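# Complete the word TEN with the missing letter block

## Task

The mat holds lettered blocks meant to read "TEN" left to right, viewed from the spot halfway between the two arm bases, but one letter is absent. Place the block bearing that letter so that all three blocks rest entirely on the mat, side by side and near each other in a straight line, each with its letter facing up and upright. The remaining fourth block must end up off the mat. Nothing may depend on the robot holding it in place at the end. Finally release everything and pull the grippers away.

## Robot and tools

Robot: two six-joint arms, left_arm and right_arm, each with a two-finger gripper. Shared world frame: origin on the table top between the arm bases, +x out over the table, +z up, left_arm on the +y side. The names left/right do not refer to image sides. Result state lines give each gripper's end_effector_position (m), end_effector_quat_wxyz and velocities (m/s, rad/s); printed positions can be a little off, more at long reach. "Hand target" lines show where the controller is currently driving each gripper. A "pose unreachable" line means the clearance check altered or blocked the named arm's command.

Gripper frame: fingers point along its +z, close and open along its x. The reported position is the point between the pads; fingertips extend 17.5 mm past it. Pure rotations pivot about that point, which lies 25 mm from the last joint axis toward gripper -y. A held flat block projects about 9 cm from that axis toward -y and rotates with the hand.

Row format (used by both tools): 18 numbers, each in [-1, 1]. First 9 for left_arm: dx, dy, dz, rx, ry, rz, position, force_limit, speed; then the same 9 for right_arm. Always send all 18, even if one arm idles. dx..rz are an offset, not a pose: expressed in that gripper's own axes, relative to its measured pose at the start of the action (for a call's first action, the last pose reported in this scene). Scale: 1.0 = 0.6 m or 180 degrees; rx, ry, rz form a single rotation vector. Gripper numbers: position +1 = fully open (50 mm), about -0.65 = pads touching, -1 = close until blocked (use for gripping). force_limit maps -1/0/+1 to roughly 20/102/185 N per pad (actual can be ~17% higher). speed maps -1/0/+1 to 20/85/150 mm/s of gap change. To leave a gripper unchanged, resend its previous three values; a 0 is itself a command.

execute_actions(actions): a list of actions; each action is up to 15 rows, one per 1/30 s step; a short table repeats its final row to fill 15 steps. Every row is measured from the action's start pose, not the previous row. Per step, the command is clipped to within 70 mm and 16 degrees of the measured pose, then tracked by damped IK (position favored over orientation). Motion lags about 0.15 s. After an action the arm continues at most to its last clipped pose, so large offsets need follow-up actions. An empty list just returns state and images.

move(target, speed, blocking): target is one 18-number row; offsets are relative to the pose in this scene's latest result showing one. Grippers travel straight lines, all finishing together, 0.5 to 10 s (cut off at 10 s). speed is top path speed in m/s, 0.002 to 0.5 (default 0.25); rotation limit is twice that in rad/s. Finger values are sent at the start. Paths ignore obstacles and the other arm; grippers lag and may overshoot speed, especially near a straight elbow. With blocking=false the result returns after 0.5 s; until a result shows the move ended, other moves and execute_actions are refused, so use wait or stop. The result adds a "move:" line: ending (done, off_target, moving, held, fault) plus limits (paced = command clipped; held = some steps blocked, after which the arm may surge fast), and each gripper's distance to its target. If only one arm is named, the other finished fine.

wait(seconds): 0 to 10; arms hold their last command; returns early if a running move ends. stop(): brakes a running move (needs room; fingers keep moving). zoom_image(camera, region): camera is cam_high, cam_low, cam_left_wrist or cam_right_wrist (all 896x504); region [x0, y0, x1, y1] pixels from top-left, at most 504x504. finished_scene(scene): ends the scene irreversibly; the goal must already hold steadily.

Grip feedback: object_status 0 moving, 1 blocked while opening, 2 blocked while closing (a real grip), 3 reached command or pads met (usually nothing held). Any new position value resets status to 0 briefly. Fingers that stopped stay put until position changes by at least 0.01; only then do new force_limit/speed apply. To soften a grip, open first. Gap in mm ≈ (250 - position_measured) × 0.202. Grips at force_limit -1 may not re-close if the object slips and report 2 anyway.

Order of work: read the images (zoom if needed) to find which letter is missing and which of the loose blocks carries it; grip it with status 2, lift, carry, orient so the letter is upright to the viewer at the midpoint between bases, and lower it into line with the other two on the mat. Push or carry the fourth block fully off the mat, keeping it on the table. Open, then raise both grippers clear.

Avoid: knocking anything off the table; arms colliding or pressing each other; commanding poses past a firm contact (stiff arms fault easily). Faults: a joint torque at its limit (shoulder pan/lift 300, elbow 136, wrists 50.9 N m, held weight included) or an external force of 150 N stops the arm for 10 s and drops the rest of the call. Holding loads heats motors; MOTOR HOT appears at 70 °C and an OVER-TEMPERATURE FAULT brakes the arm at 85 °C. Fast touches hit harder. Objects may occasionally be tugged or nudged by outside forces. Prefer smooth, quick, low-effort motion and avoid drops or slams.

Each tool is called after "Call:" as name(argument=value, ...), one argument or row to a line, values as JSON.

## Session

Call:
execute_actions(
  actions=[],
)

Scene clock: 0.00 s.
left_arm: end_effector_position=(+0.6392, +0.1336, +0.1177) position_measured=3 object_status=3 end_effector_quat_wxyz=(-0.066, -0.607, +0.792, +0.034) end_effector_velocity=(-0.001, -0.000, -0.001) end_effector_angular_velocity=(+0.000, +0.000, -0.000) | right_arm: end_effector_position=(+0.8176, -0.2095, +0.1918) position_measured=3 object_status=3 end_effector_quat_wxyz=(+0.172, -0.157, +0.971, -0.052) end_effector_velocity=(-0.000, +0.000, -0.000) end_effector_angular_velocity=(+0.000, +0.000, -0.000)
Joint positions: left_arm=[ 2.05  -1.253  1.932 -2.188 -1.705  2.448] | right_arm=[ 3.329 -1.301  1.988 -2.591 -1.713 -1.638]
Joint velocities: left_arm=[-0.001  0.     0.001 -0.001 -0.    -0.   ] | right_arm=[ 0.    -0.     0.     0.     0.     0.001]
Hand target (left_arm): +0.639, +0.134, +0.118; -0.066, -0.607, +0.792, +0.034
Hand target (right_arm): +0.818, -0.210, +0.192; +0.172, -0.157, +0.971, -0.052

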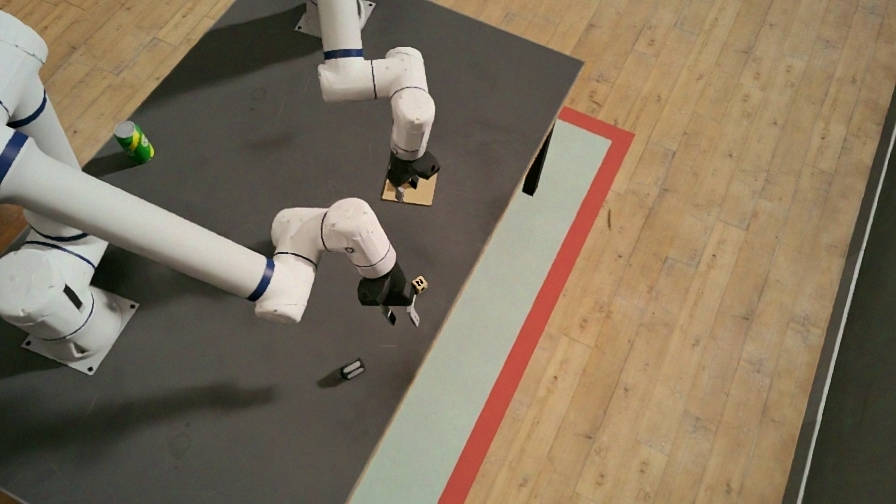

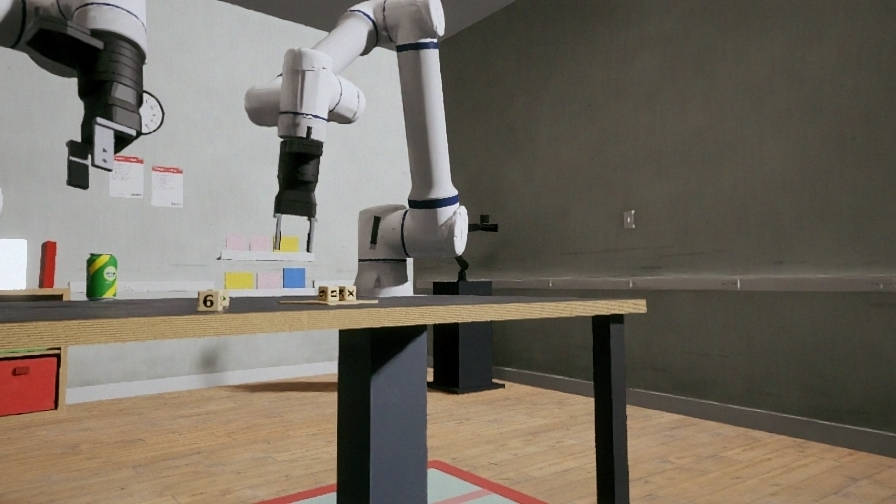

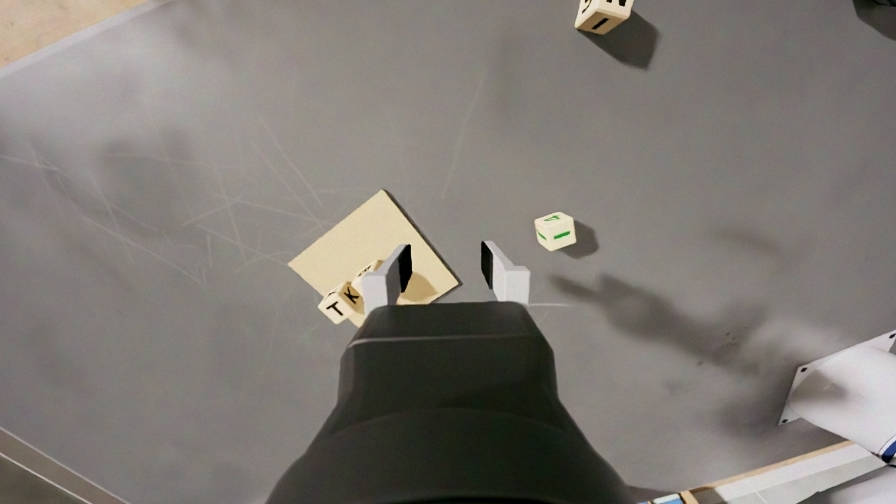

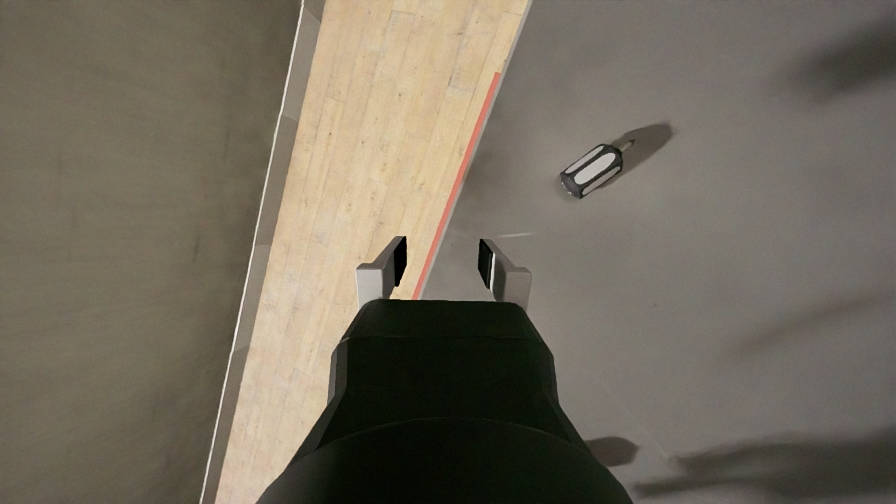

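Call:
zoom_image(
  camera="cam_left_wrist",
  region=[280,0,680,340],
)

Call:
zoom_image(
  camera="cam_high",
  region=[360,150,480,310],
)

Call:
move(
  target=[0,0,-0.35,0,0,0,1,0,0, 0,0,-0.3,0,0,0,1,0,0],
)

Region (280, 0, 680, 340) of cam_left_wrist's 896x504 image, scaled by 1.260, with more detail than that image has; it fills the top 428 rows of this view, and the rest is white.

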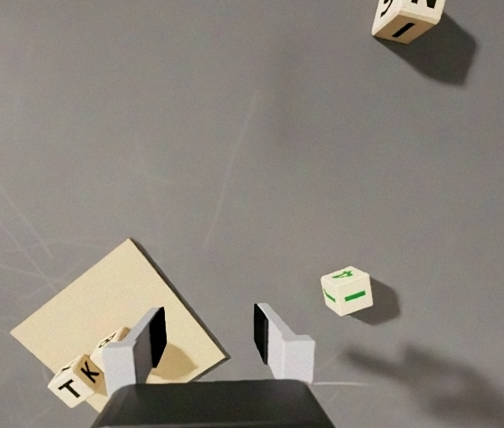

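Region (360, 150, 480, 310) of cam_high's 896x504 image, scaled by 3.150, with more detail than that image has; it fills the left 378 columns of this view, and the rest is white.

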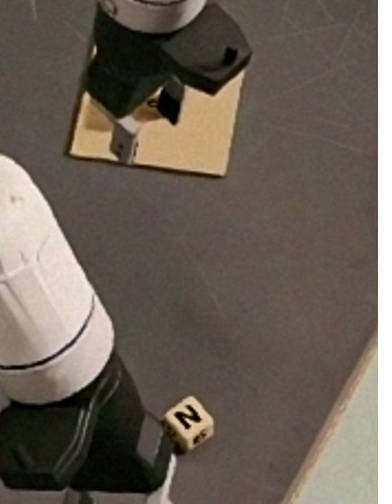

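Scene clock: 6.53 s.
left_arm: end_effector_position=(+0.6698, +0.1399, +0.3249) position_measured=3 object_status=3 end_effector_quat_wxyz=(-0.066, -0.607, +0.792, +0.034) end_effector_velocity=(-0.001, -0.001, +0.002) end_effector_angular_velocity=(+0.000, +0.001, -0.001) | right_arm: end_effector_position=(+0.7547, -0.2012, +0.3600) position_measured=3 object_status=3 end_effector_quat_wxyz=(+0.172, -0.157, +0.971, -0.052) end_effector_velocity=(-0.000, +0.001, +0.002) end_effector_angular_velocity=(+0.001, +0.000, +0.000)
Joint positions: left_arm=[ 2.087 -1.389  1.694 -1.808 -1.702  2.485] | right_arm=[ 3.367 -1.53   1.916 -2.284 -1.726 -1.601]
Joint velocities: left_arm=[-0.002  0.    -0.003  0.004 -0.001 -0.001] | right_arm=[ 0.    -0.002 -0.002  0.003  0.001  0.   ]
Hand target (left_arm): +0.670, +0.140, +0.325; -0.066, -0.607, +0.792, +0.034
Hand target (right_arm): +0.755, -0.201, +0.360; +0.172, -0.157, +0.971, -0.052
Off the commanded pose (left_arm): 0.001 m, 0 deg.
Off the commanded pose (right_arm): 0.000 m, 0 deg.
move: done
camera_calibration (this result's frames):
cam_left_wrist: T_world_to_cam=[[-0.28124, -0.956038, 0.083039, 0.293747], [-0.882603, 0.291662, 0.368708, 0.438838], [-0.376718, 0.0304048, -0.925829, 0.700544], [0, 0, 0, 1]] pos_world=[0.733841, 0.131541, 0.462388]
cam_right_wrist: T_world_to_cam=[[-0.884339, -0.386571, -0.261739, 0.677485], [-0.422878, 0.900839, 0.0982991, 0.465019], [0.197785, 0.197613, -0.96012, 0.385276], [0, 0, 0, 1]] pos_world=[0.719571, -0.233147, 0.501525]

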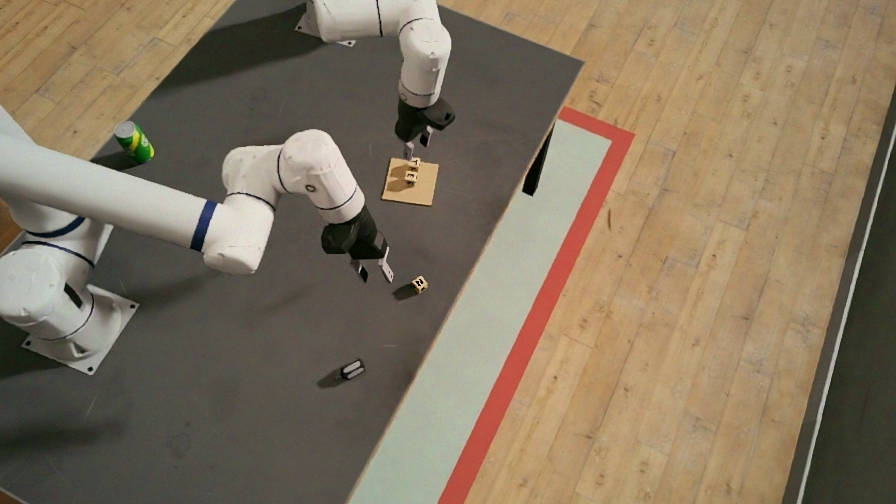

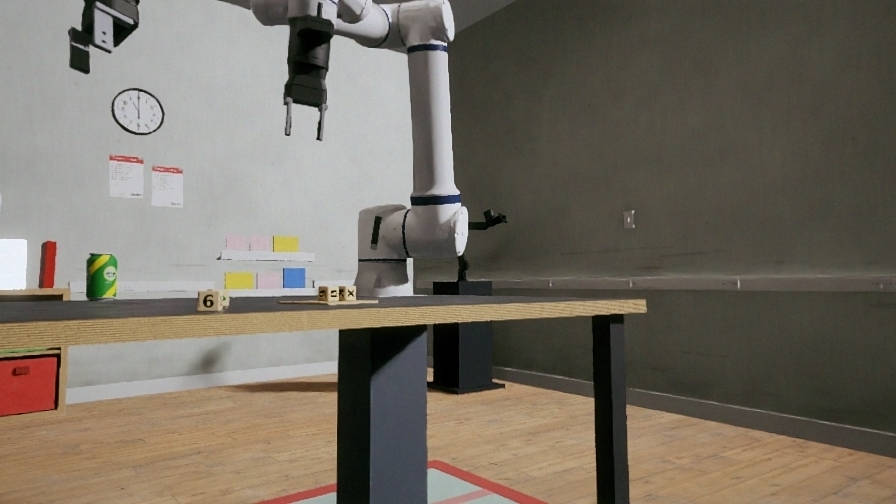

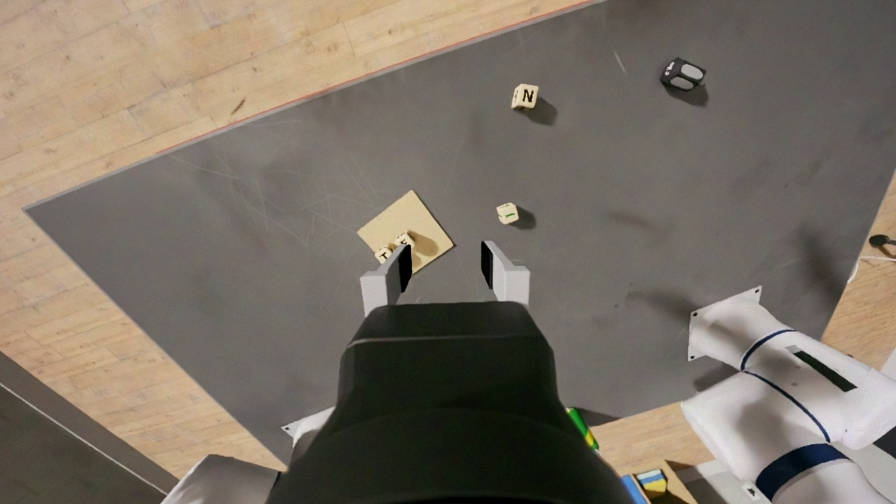

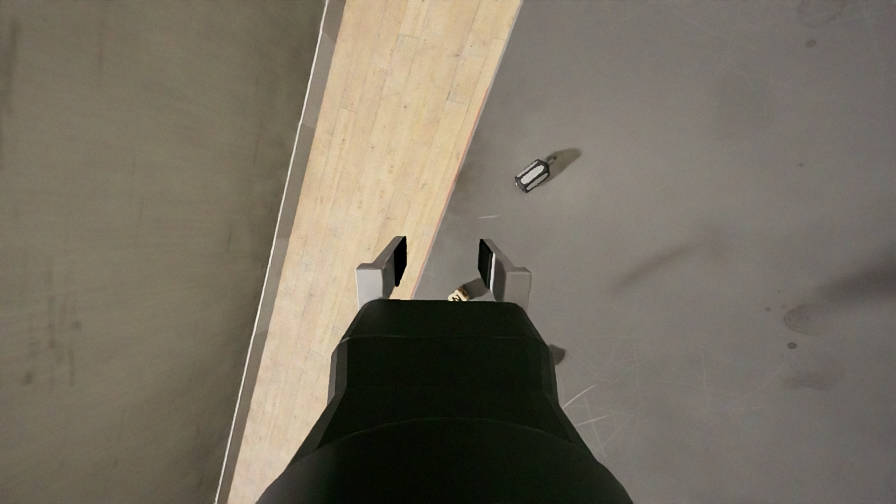

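Call:
zoom_image(
  camera="cam_left_wrist",
  region=[340,70,580,280],
)

Call:
zoom_image(
  camera="cam_high",
  region=[370,140,450,220],
)

Region (340, 70, 580, 280) of cam_left_wrist's 896x504 image, scaled by 2.100, with more detail than that image has; it fills the top 441 rows of this view, and the rest is white.

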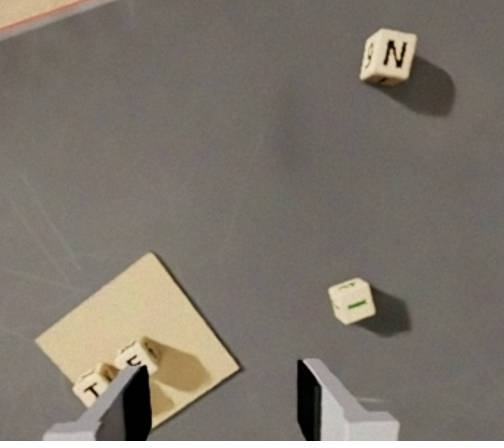

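Region (370, 140, 450, 220) of cam_high's 896x504 image, scaled by 6.300, with more detail than that image has.

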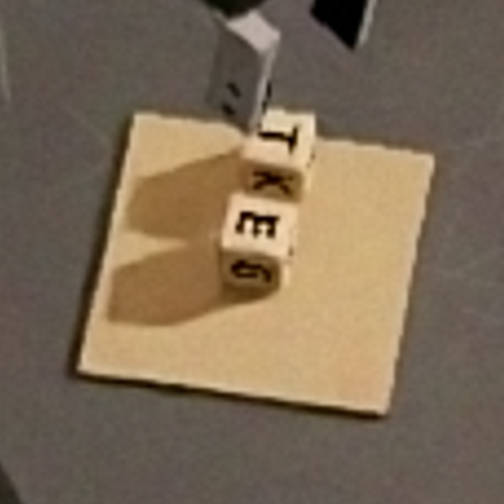

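Call:
move(
  target=[0,0,0,0.0427,-0.02,0,1,0,0, 0.2,-0.5,0,0,0,0,1,0,0],
  speed=0.4,
)

Call:
move(
  target=[0.245,-0.205,0.34,0,0,-0.528,1,0,0, 0,0,0,0,0,0,1,0,0],
  speed=0.4,
)

Scene clock: 34.40 s.
left_arm: end_effector_position=(+0.6699, +0.1399, +0.3249) position_measured=3 object_status=3 end_effector_quat_wxyz=(+0.000, -0.608, +0.794, -0.000) end_effector_velocity=(+0.000, -0.000, -0.000) end_effector_angular_velocity=(-0.000, -0.000, +0.001) | right_arm: end_effector_position=(+0.7329, -0.5231, +0.3678) position_measured=3 object_status=3 end_effector_quat_wxyz=(+0.171, -0.157, +0.971, -0.053) end_effector_velocity=(-0.000, -0.002, +0.000) end_effector_angular_velocity=(-0.000, +0.000, +0.002)
Joint positions: left_arm=[ 2.036 -1.429  1.756 -1.898 -1.57   2.429] | right_arm=[ 2.824 -1.76   2.118 -2.288 -1.539 -2.113]
Joint velocities: left_arm=[-0.     0.     0.    -0.001  0.    -0.001] | right_arm=[-0.004 -0.001  0.     0.001  0.002 -0.006]
Hand target (left_arm): +0.670, +0.140, +0.325; +0.000, -0.608, +0.794, -0.000
Hand target (right_arm): +0.733, -0.523, +0.368; +0.171, -0.157, +0.971, -0.053
Off the commanded pose (left_arm): 0.000 m, 0 deg.
Off the commanded pose (right_arm): 0.001 m, 0 deg.
move: done
camera_calibration (this result's frames):
cam_left_wrist: T_world_to_cam=[[-0.288311, -0.957393, 0.0166084, 0.320297], [-0.927474, 0.28353, 0.243726, 0.510739], [-0.23805, 0.0548651, -0.969702, 0.618572], [0, 0, 0, 1]] pos_world=[0.713294, 0.127902, 0.47003]
cam_right_wrist: T_world_to_cam=[[-0.884533, -0.386632, -0.260993, 0.535699], [-0.422732, 0.900934, 0.0980528, 0.745033], [0.197227, 0.197061, -0.960348, 0.460877], [0, 0, 0, 1]] pos_world=[0.697895, -0.554929, 0.509363]

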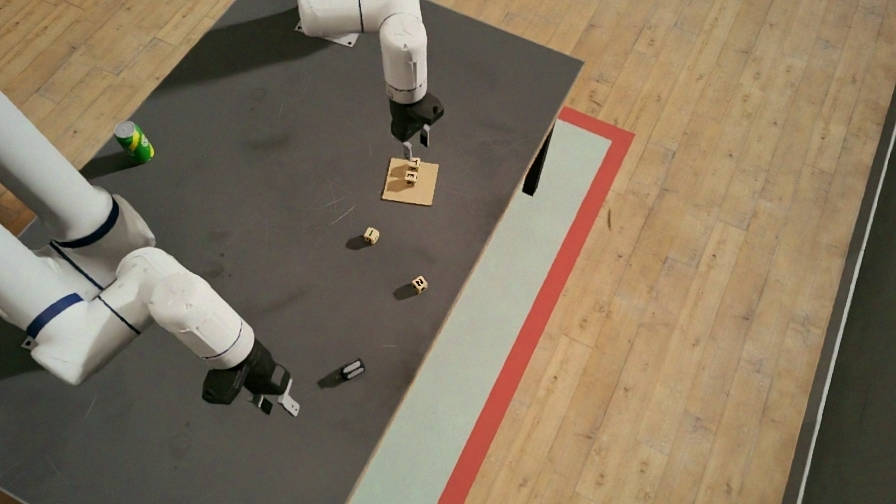

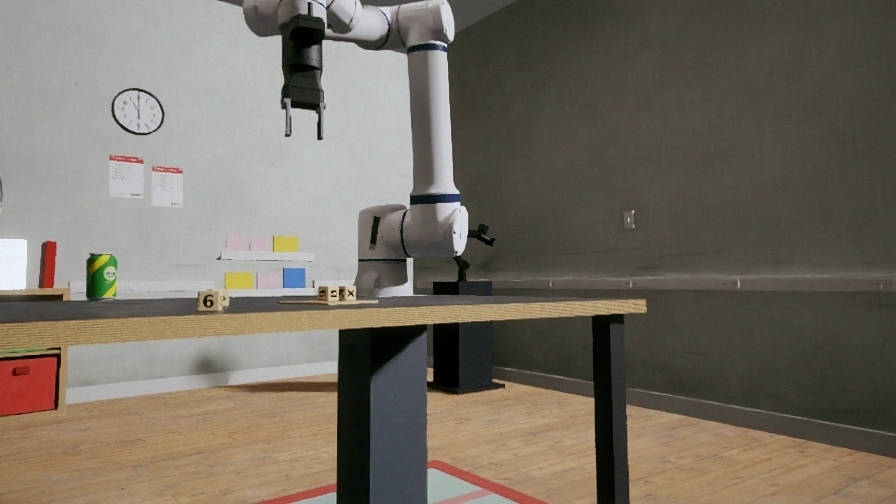

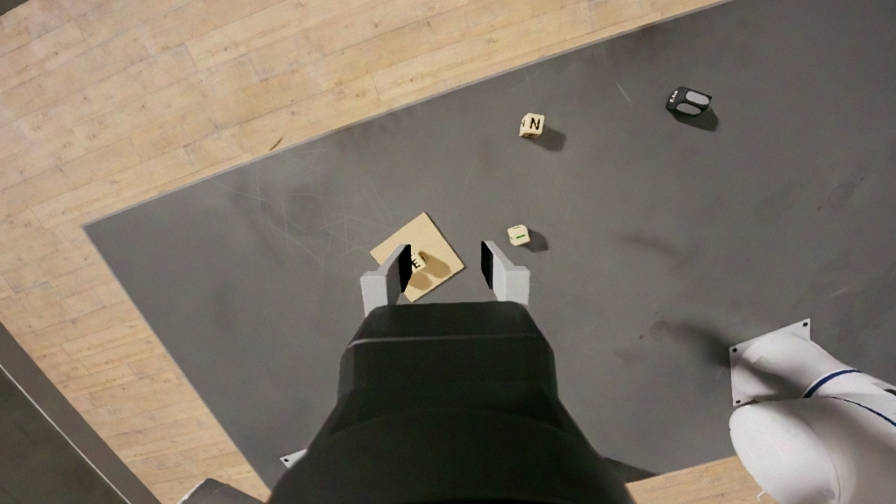

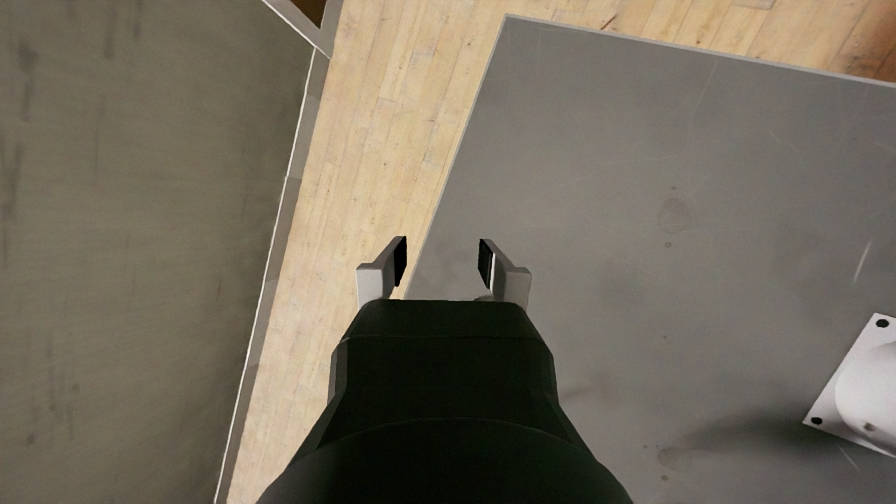

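Scene clock: 37.07 s.
left_arm: end_effector_position=(+0.7504, -0.0349, +0.1225) position_measured=3 object_status=3 end_effector_quat_wxyz=(+0.000, +0.996, -0.088, +0.000) end_effector_velocity=(+0.000, -0.001, -0.002) end_effector_angular_velocity=(+0.002, +0.002, +0.014) | right_arm: end_effector_position=(+0.7329, -0.5231, +0.3678) position_measured=3 object_status=3 end_effector_quat_wxyz=(+0.171, -0.157, +0.971, -0.053) end_effector_velocity=(+0.000, -0.000, +0.000) end_effector_angular_velocity=(-0.001, -0.000, +0.001)
Joint positions: left_arm=[ 2.002 -0.961  1.476 -2.087 -1.57   0.739] | right_arm=[ 2.824 -1.76   2.118 -2.288 -1.539 -2.113]
Joint velocities: left_arm=[ 0.     0.005 -0.004  0.001 -0.    -0.014] | right_arm=[ 0.     0.    -0.     0.    -0.001 -0.001]
Hand target (left_arm): +0.751, -0.035, +0.122; -0.000, +0.996, -0.087, +0.000
Hand target (right_arm): +0.733, -0.523, +0.368; +0.171, -0.157, +0.971, -0.053
Off the commanded pose (left_arm): 0.002 m, 0 deg.
Off the commanded pose (right_arm): 0.000 m, 0 deg.
move: done
camera_calibration (this result's frames):
cam_left_wrist: T_world_to_cam=[[0.978684, -0.204628, 0.0174408, -0.74508], [-0.202634, -0.948342, 0.244106, 0.0973291], [-0.0334112, -0.242437, -0.969592, 0.28702], [0, 0, 0, 1]] pos_world=[0.758511, 0.00942078, 0.267528]
cam_right_wrist: T_world_to_cam=[[-0.884535, -0.386631, -0.260986, 0.535689], [-0.422731, 0.900934, 0.0980583, 0.745023], [0.197219, 0.197063, -0.960349, 0.460888], [0, 0, 0, 1]] pos_world=[0.697885, -0.554927, 0.509365]

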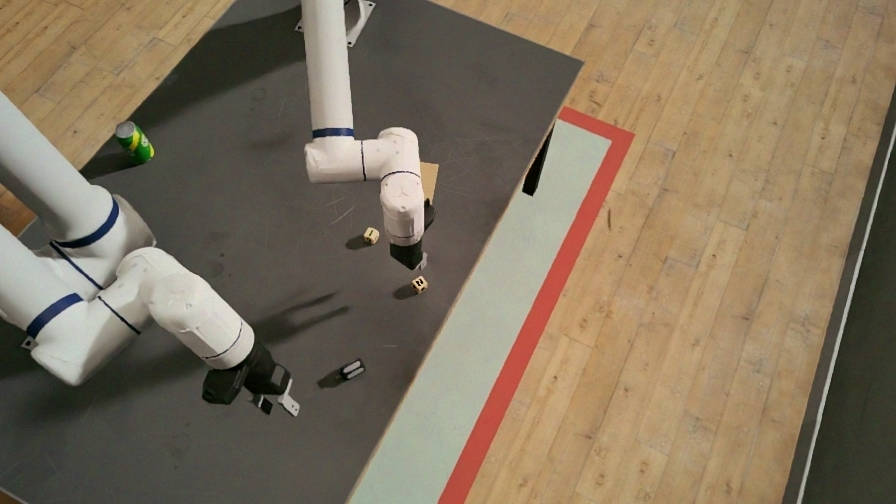

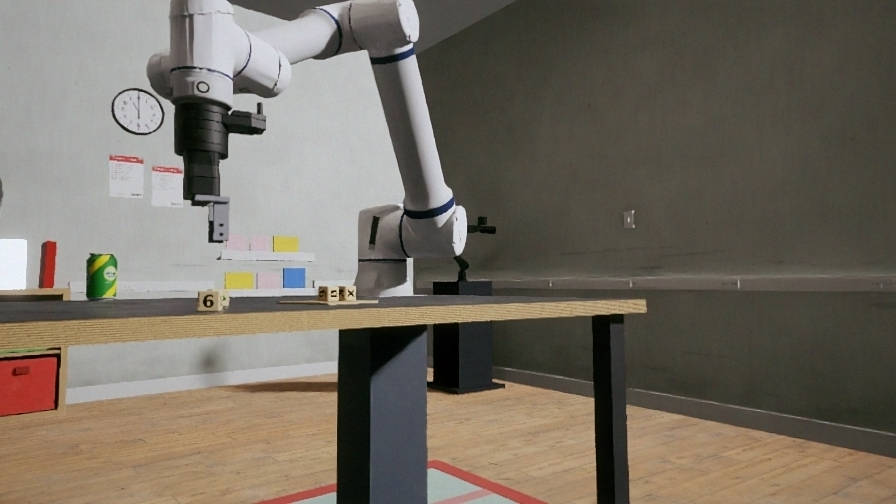

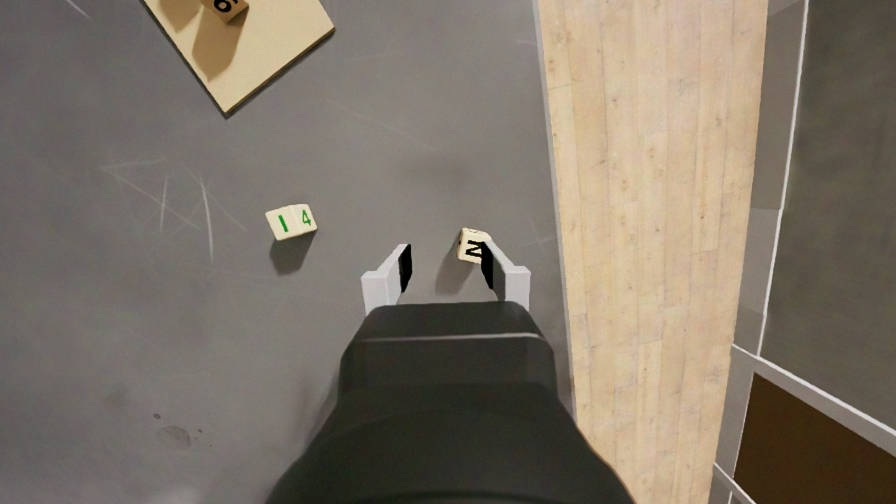

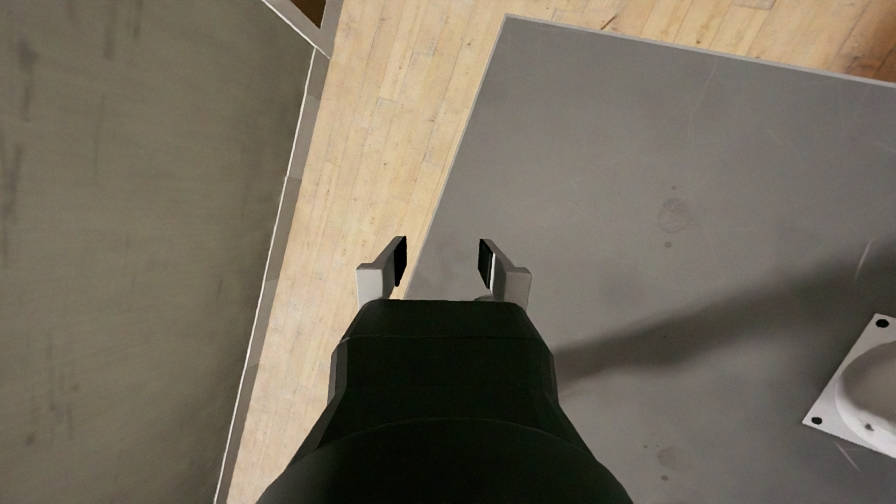

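Call:
move(
  target=[0.045,0.013,0.07,0,0,0.05,1,0,0, 0,0,0,0,0,0,1,0,0],
)

Call:
zoom_image(
  camera="cam_left_wrist",
  region=[350,180,550,310],
)

Scene clock: 48.83 s.
left_arm: end_effector_position=(+0.7755, -0.0475, +0.0808) position_measured=3 object_status=3 end_effector_quat_wxyz=(+0.000, +0.986, -0.166, +0.000) end_effector_velocity=(-0.001, -0.002, -0.002) end_effector_angular_velocity=(-0.001, +0.003, -0.008) | right_arm: end_effector_position=(+0.7329, -0.5231, +0.3678) position_measured=3 object_status=3 end_effector_quat_wxyz=(+0.171, -0.157, +0.971, -0.053) end_effector_velocity=(+0.000, -0.000, +0.000) end_effector_angular_velocity=(+0.000, -0.000, +0.000)
Joint positions: left_arm=[ 2.014 -0.893  1.443 -2.121 -1.57   0.907] | right_arm=[ 2.824 -1.76   2.118 -2.288 -1.539 -2.113]
Joint velocities: left_arm=[-0.001  0.004 -0.002 -0.001 -0.003  0.008] | right_arm=[-0.  0. -0. -0.  0. -0.]
Hand target (left_arm): +0.776, -0.048, +0.081; +0.000, +0.986, -0.166, +0.000
Hand target (right_arm): +0.733, -0.523, +0.368; +0.171, -0.157, +0.971, -0.053
Off the commanded pose (left_arm): 0.000 m, 0 deg.
Off the commanded pose (right_arm): 0.000 m, 0 deg.
move: done
camera_calibration (this result's frames):
cam_left_wrist: T_world_to_cam=[[0.934911, -0.354454, 0.017416, -0.744611], [-0.347764, -0.905274, 0.244006, 0.215263], [-0.0707229, -0.234181, -0.969617, 0.273739], [0, 0, 0, 1]] pos_world=[0.790366, -0.00495444, 0.225864]
cam_right_wrist: T_world_to_cam=[[-0.884533, -0.386631, -0.260993, 0.535699], [-0.422732, 0.900935, 0.0980525, 0.745034], [0.197227, 0.197061, -0.960348, 0.460877], [0, 0, 0, 1]] pos_world=[0.697895, -0.554929, 0.509363]

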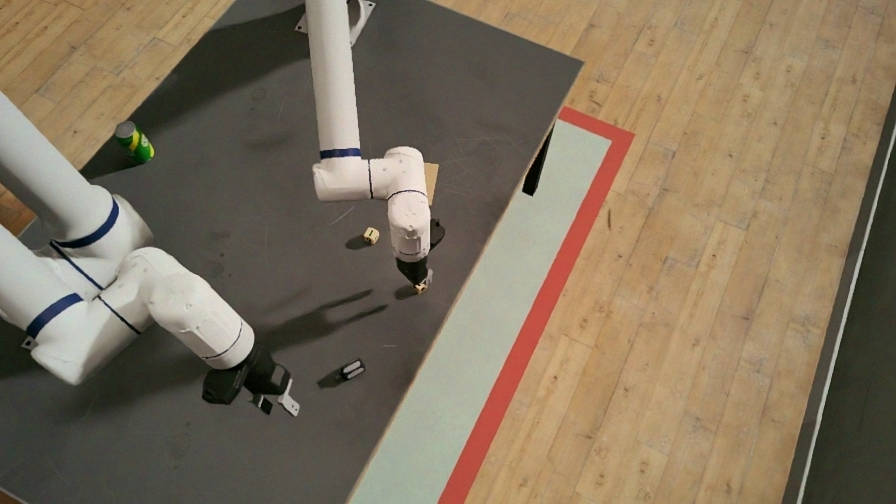

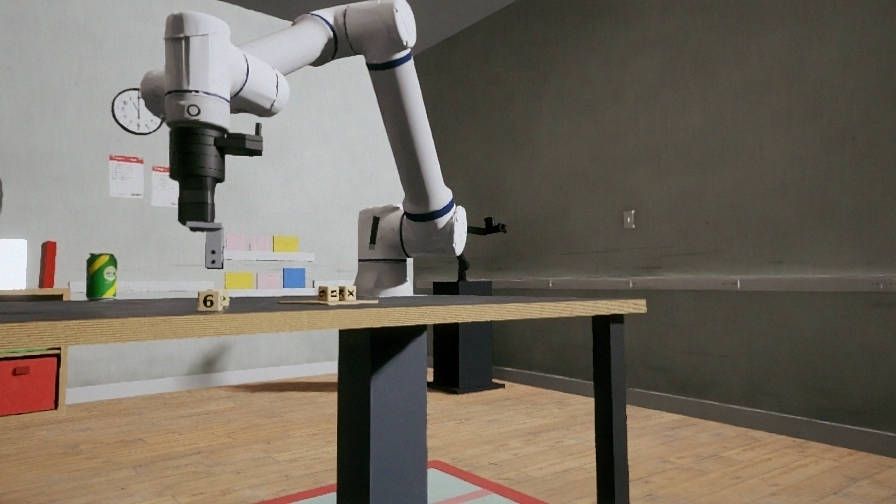

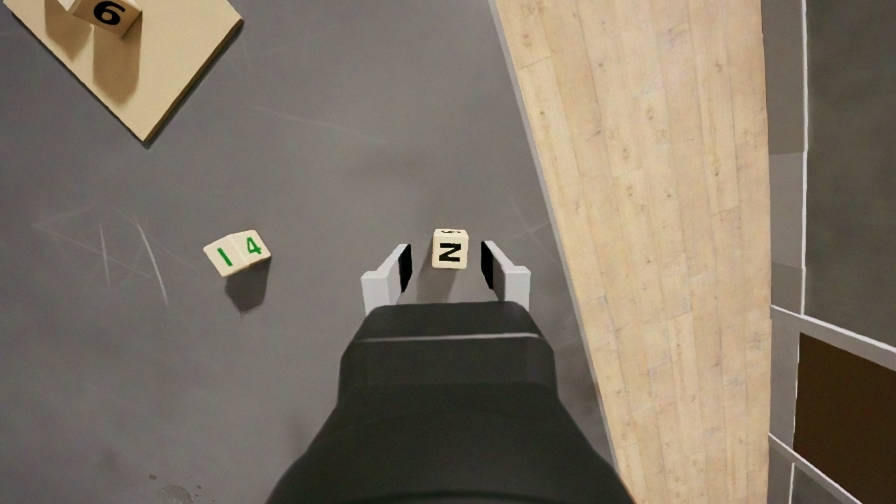

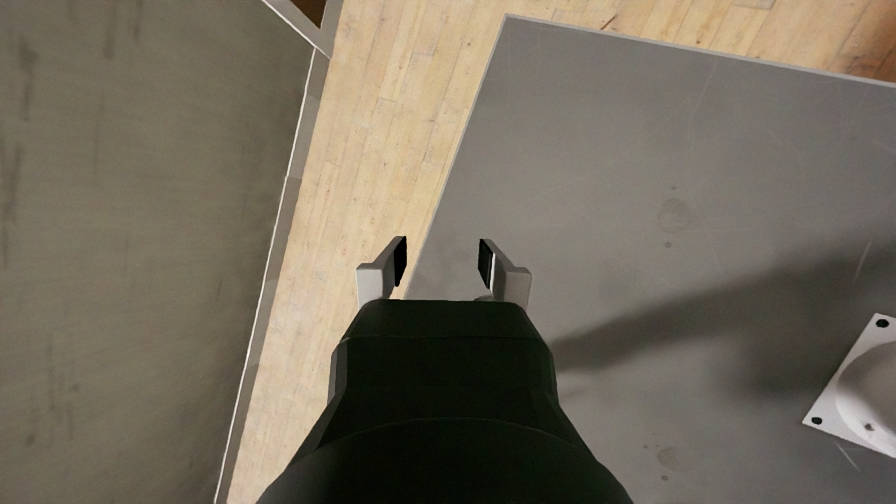

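Region (350, 180, 550, 310) of cam_left_wrist's 896x504 image, scaled by 2.520, with more detail than that image has; it fills the top 328 rows of this view, and the rest is white.

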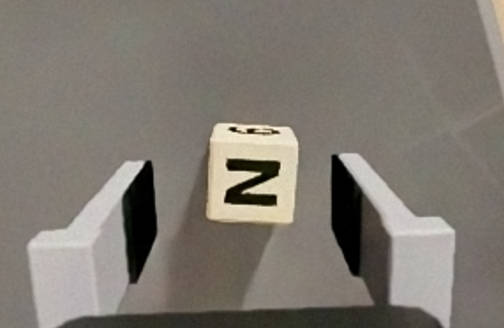

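Call:
move(
  target=[0.009,0.008,0.094,0,0,0.01,1,0,0, 0,0,0,0,0,0,1,0,0],
  speed=0.1,
)

Scene clock: 54.40 s.
left_arm: end_effector_position=(+0.7789, -0.0540, +0.0247) position_measured=3 object_status=3 end_effector_quat_wxyz=(-0.000, +0.983, -0.181, +0.000) end_effector_velocity=(-0.000, -0.001, -0.002) end_effector_angular_velocity=(-0.001, +0.001, -0.001) | right_arm: end_effector_position=(+0.7329, -0.5231, +0.3678) position_measured=3 object_status=3 end_effector_quat_wxyz=(+0.171, -0.157, +0.971, -0.053) end_effector_velocity=(-0.000, +0.000, -0.000) end_effector_angular_velocity=(+0.000, +0.001, -0.000)
Joint positions: left_arm=[ 2.013 -0.834  1.451 -2.188 -1.57   0.937] | right_arm=[ 2.824 -1.76   2.118 -2.288 -1.539 -2.113]
Joint velocities: left_arm=[-0.001  0.002  0.    -0.003 -0.001  0.001] | right_arm=[ 0. -0.  0.  0. -0.  0.]
Hand target (left_arm): +0.779, -0.054, +0.024; -0.000, +0.983, -0.181, +0.000
Hand target (right_arm): +0.733, -0.523, +0.368; +0.171, -0.157, +0.971, -0.053
Off the commanded pose (left_arm): 0.000 m, 0 deg.
Off the commanded pose (right_arm): 0.000 m, 0 deg.
move: done
camera_calibration (this result's frames):
cam_left_wrist: T_world_to_cam=[[0.923369, -0.383522, 0.0173356, -0.741758], [-0.37589, -0.893968, 0.243984, 0.246788], [-0.0780758, -0.231804, -0.969624, 0.223931], [0, 0, 0, 1]] pos_world=[0.795165, -0.011952, 0.169775]
cam_right_wrist: T_world_to_cam=[[-0.884538, -0.38663, -0.260977, 0.535692], [-0.42273, 0.900934, 0.0980652, 0.745025], [0.197208, 0.197065, -0.960351, 0.460891], [0, 0, 0, 1]] pos_world=[0.697894, -0.554929, 0.509359]

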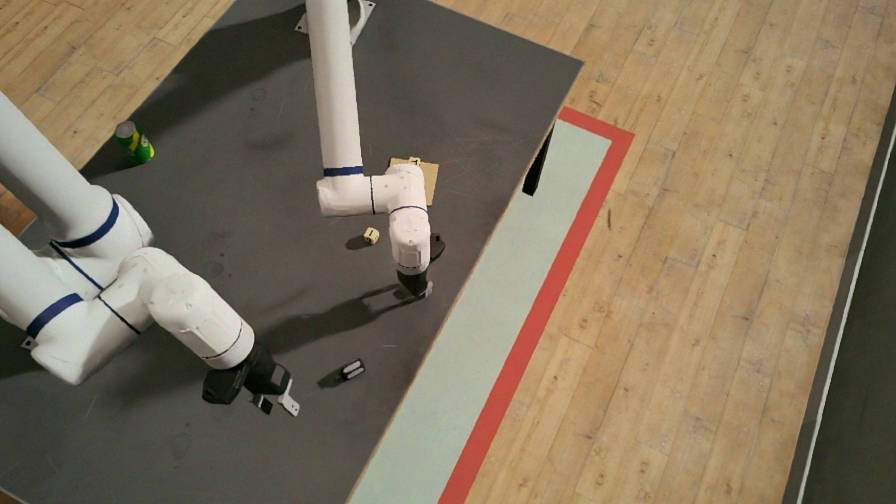

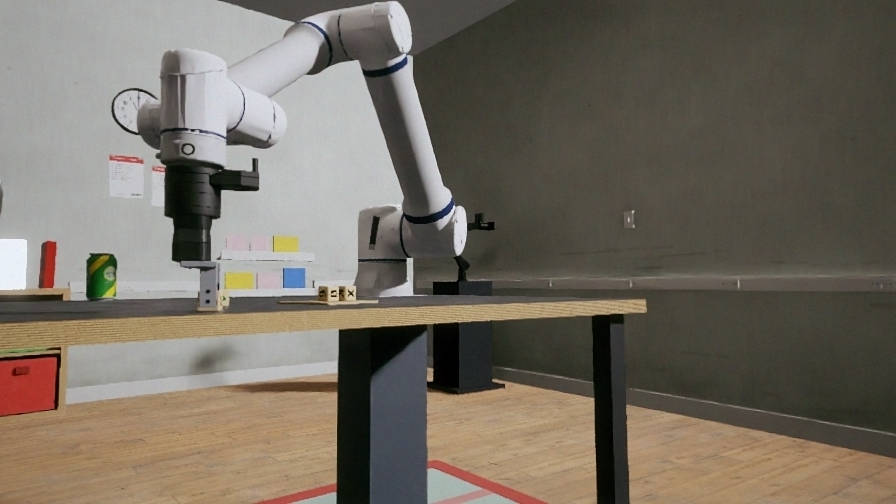

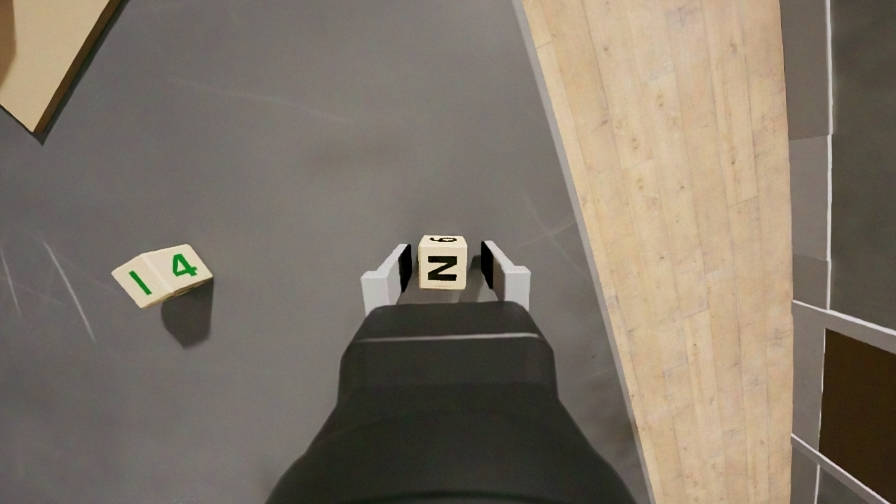

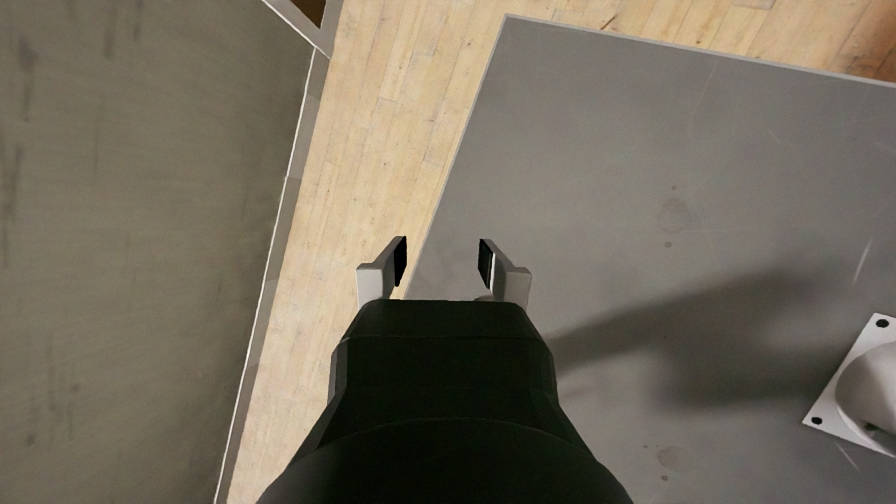

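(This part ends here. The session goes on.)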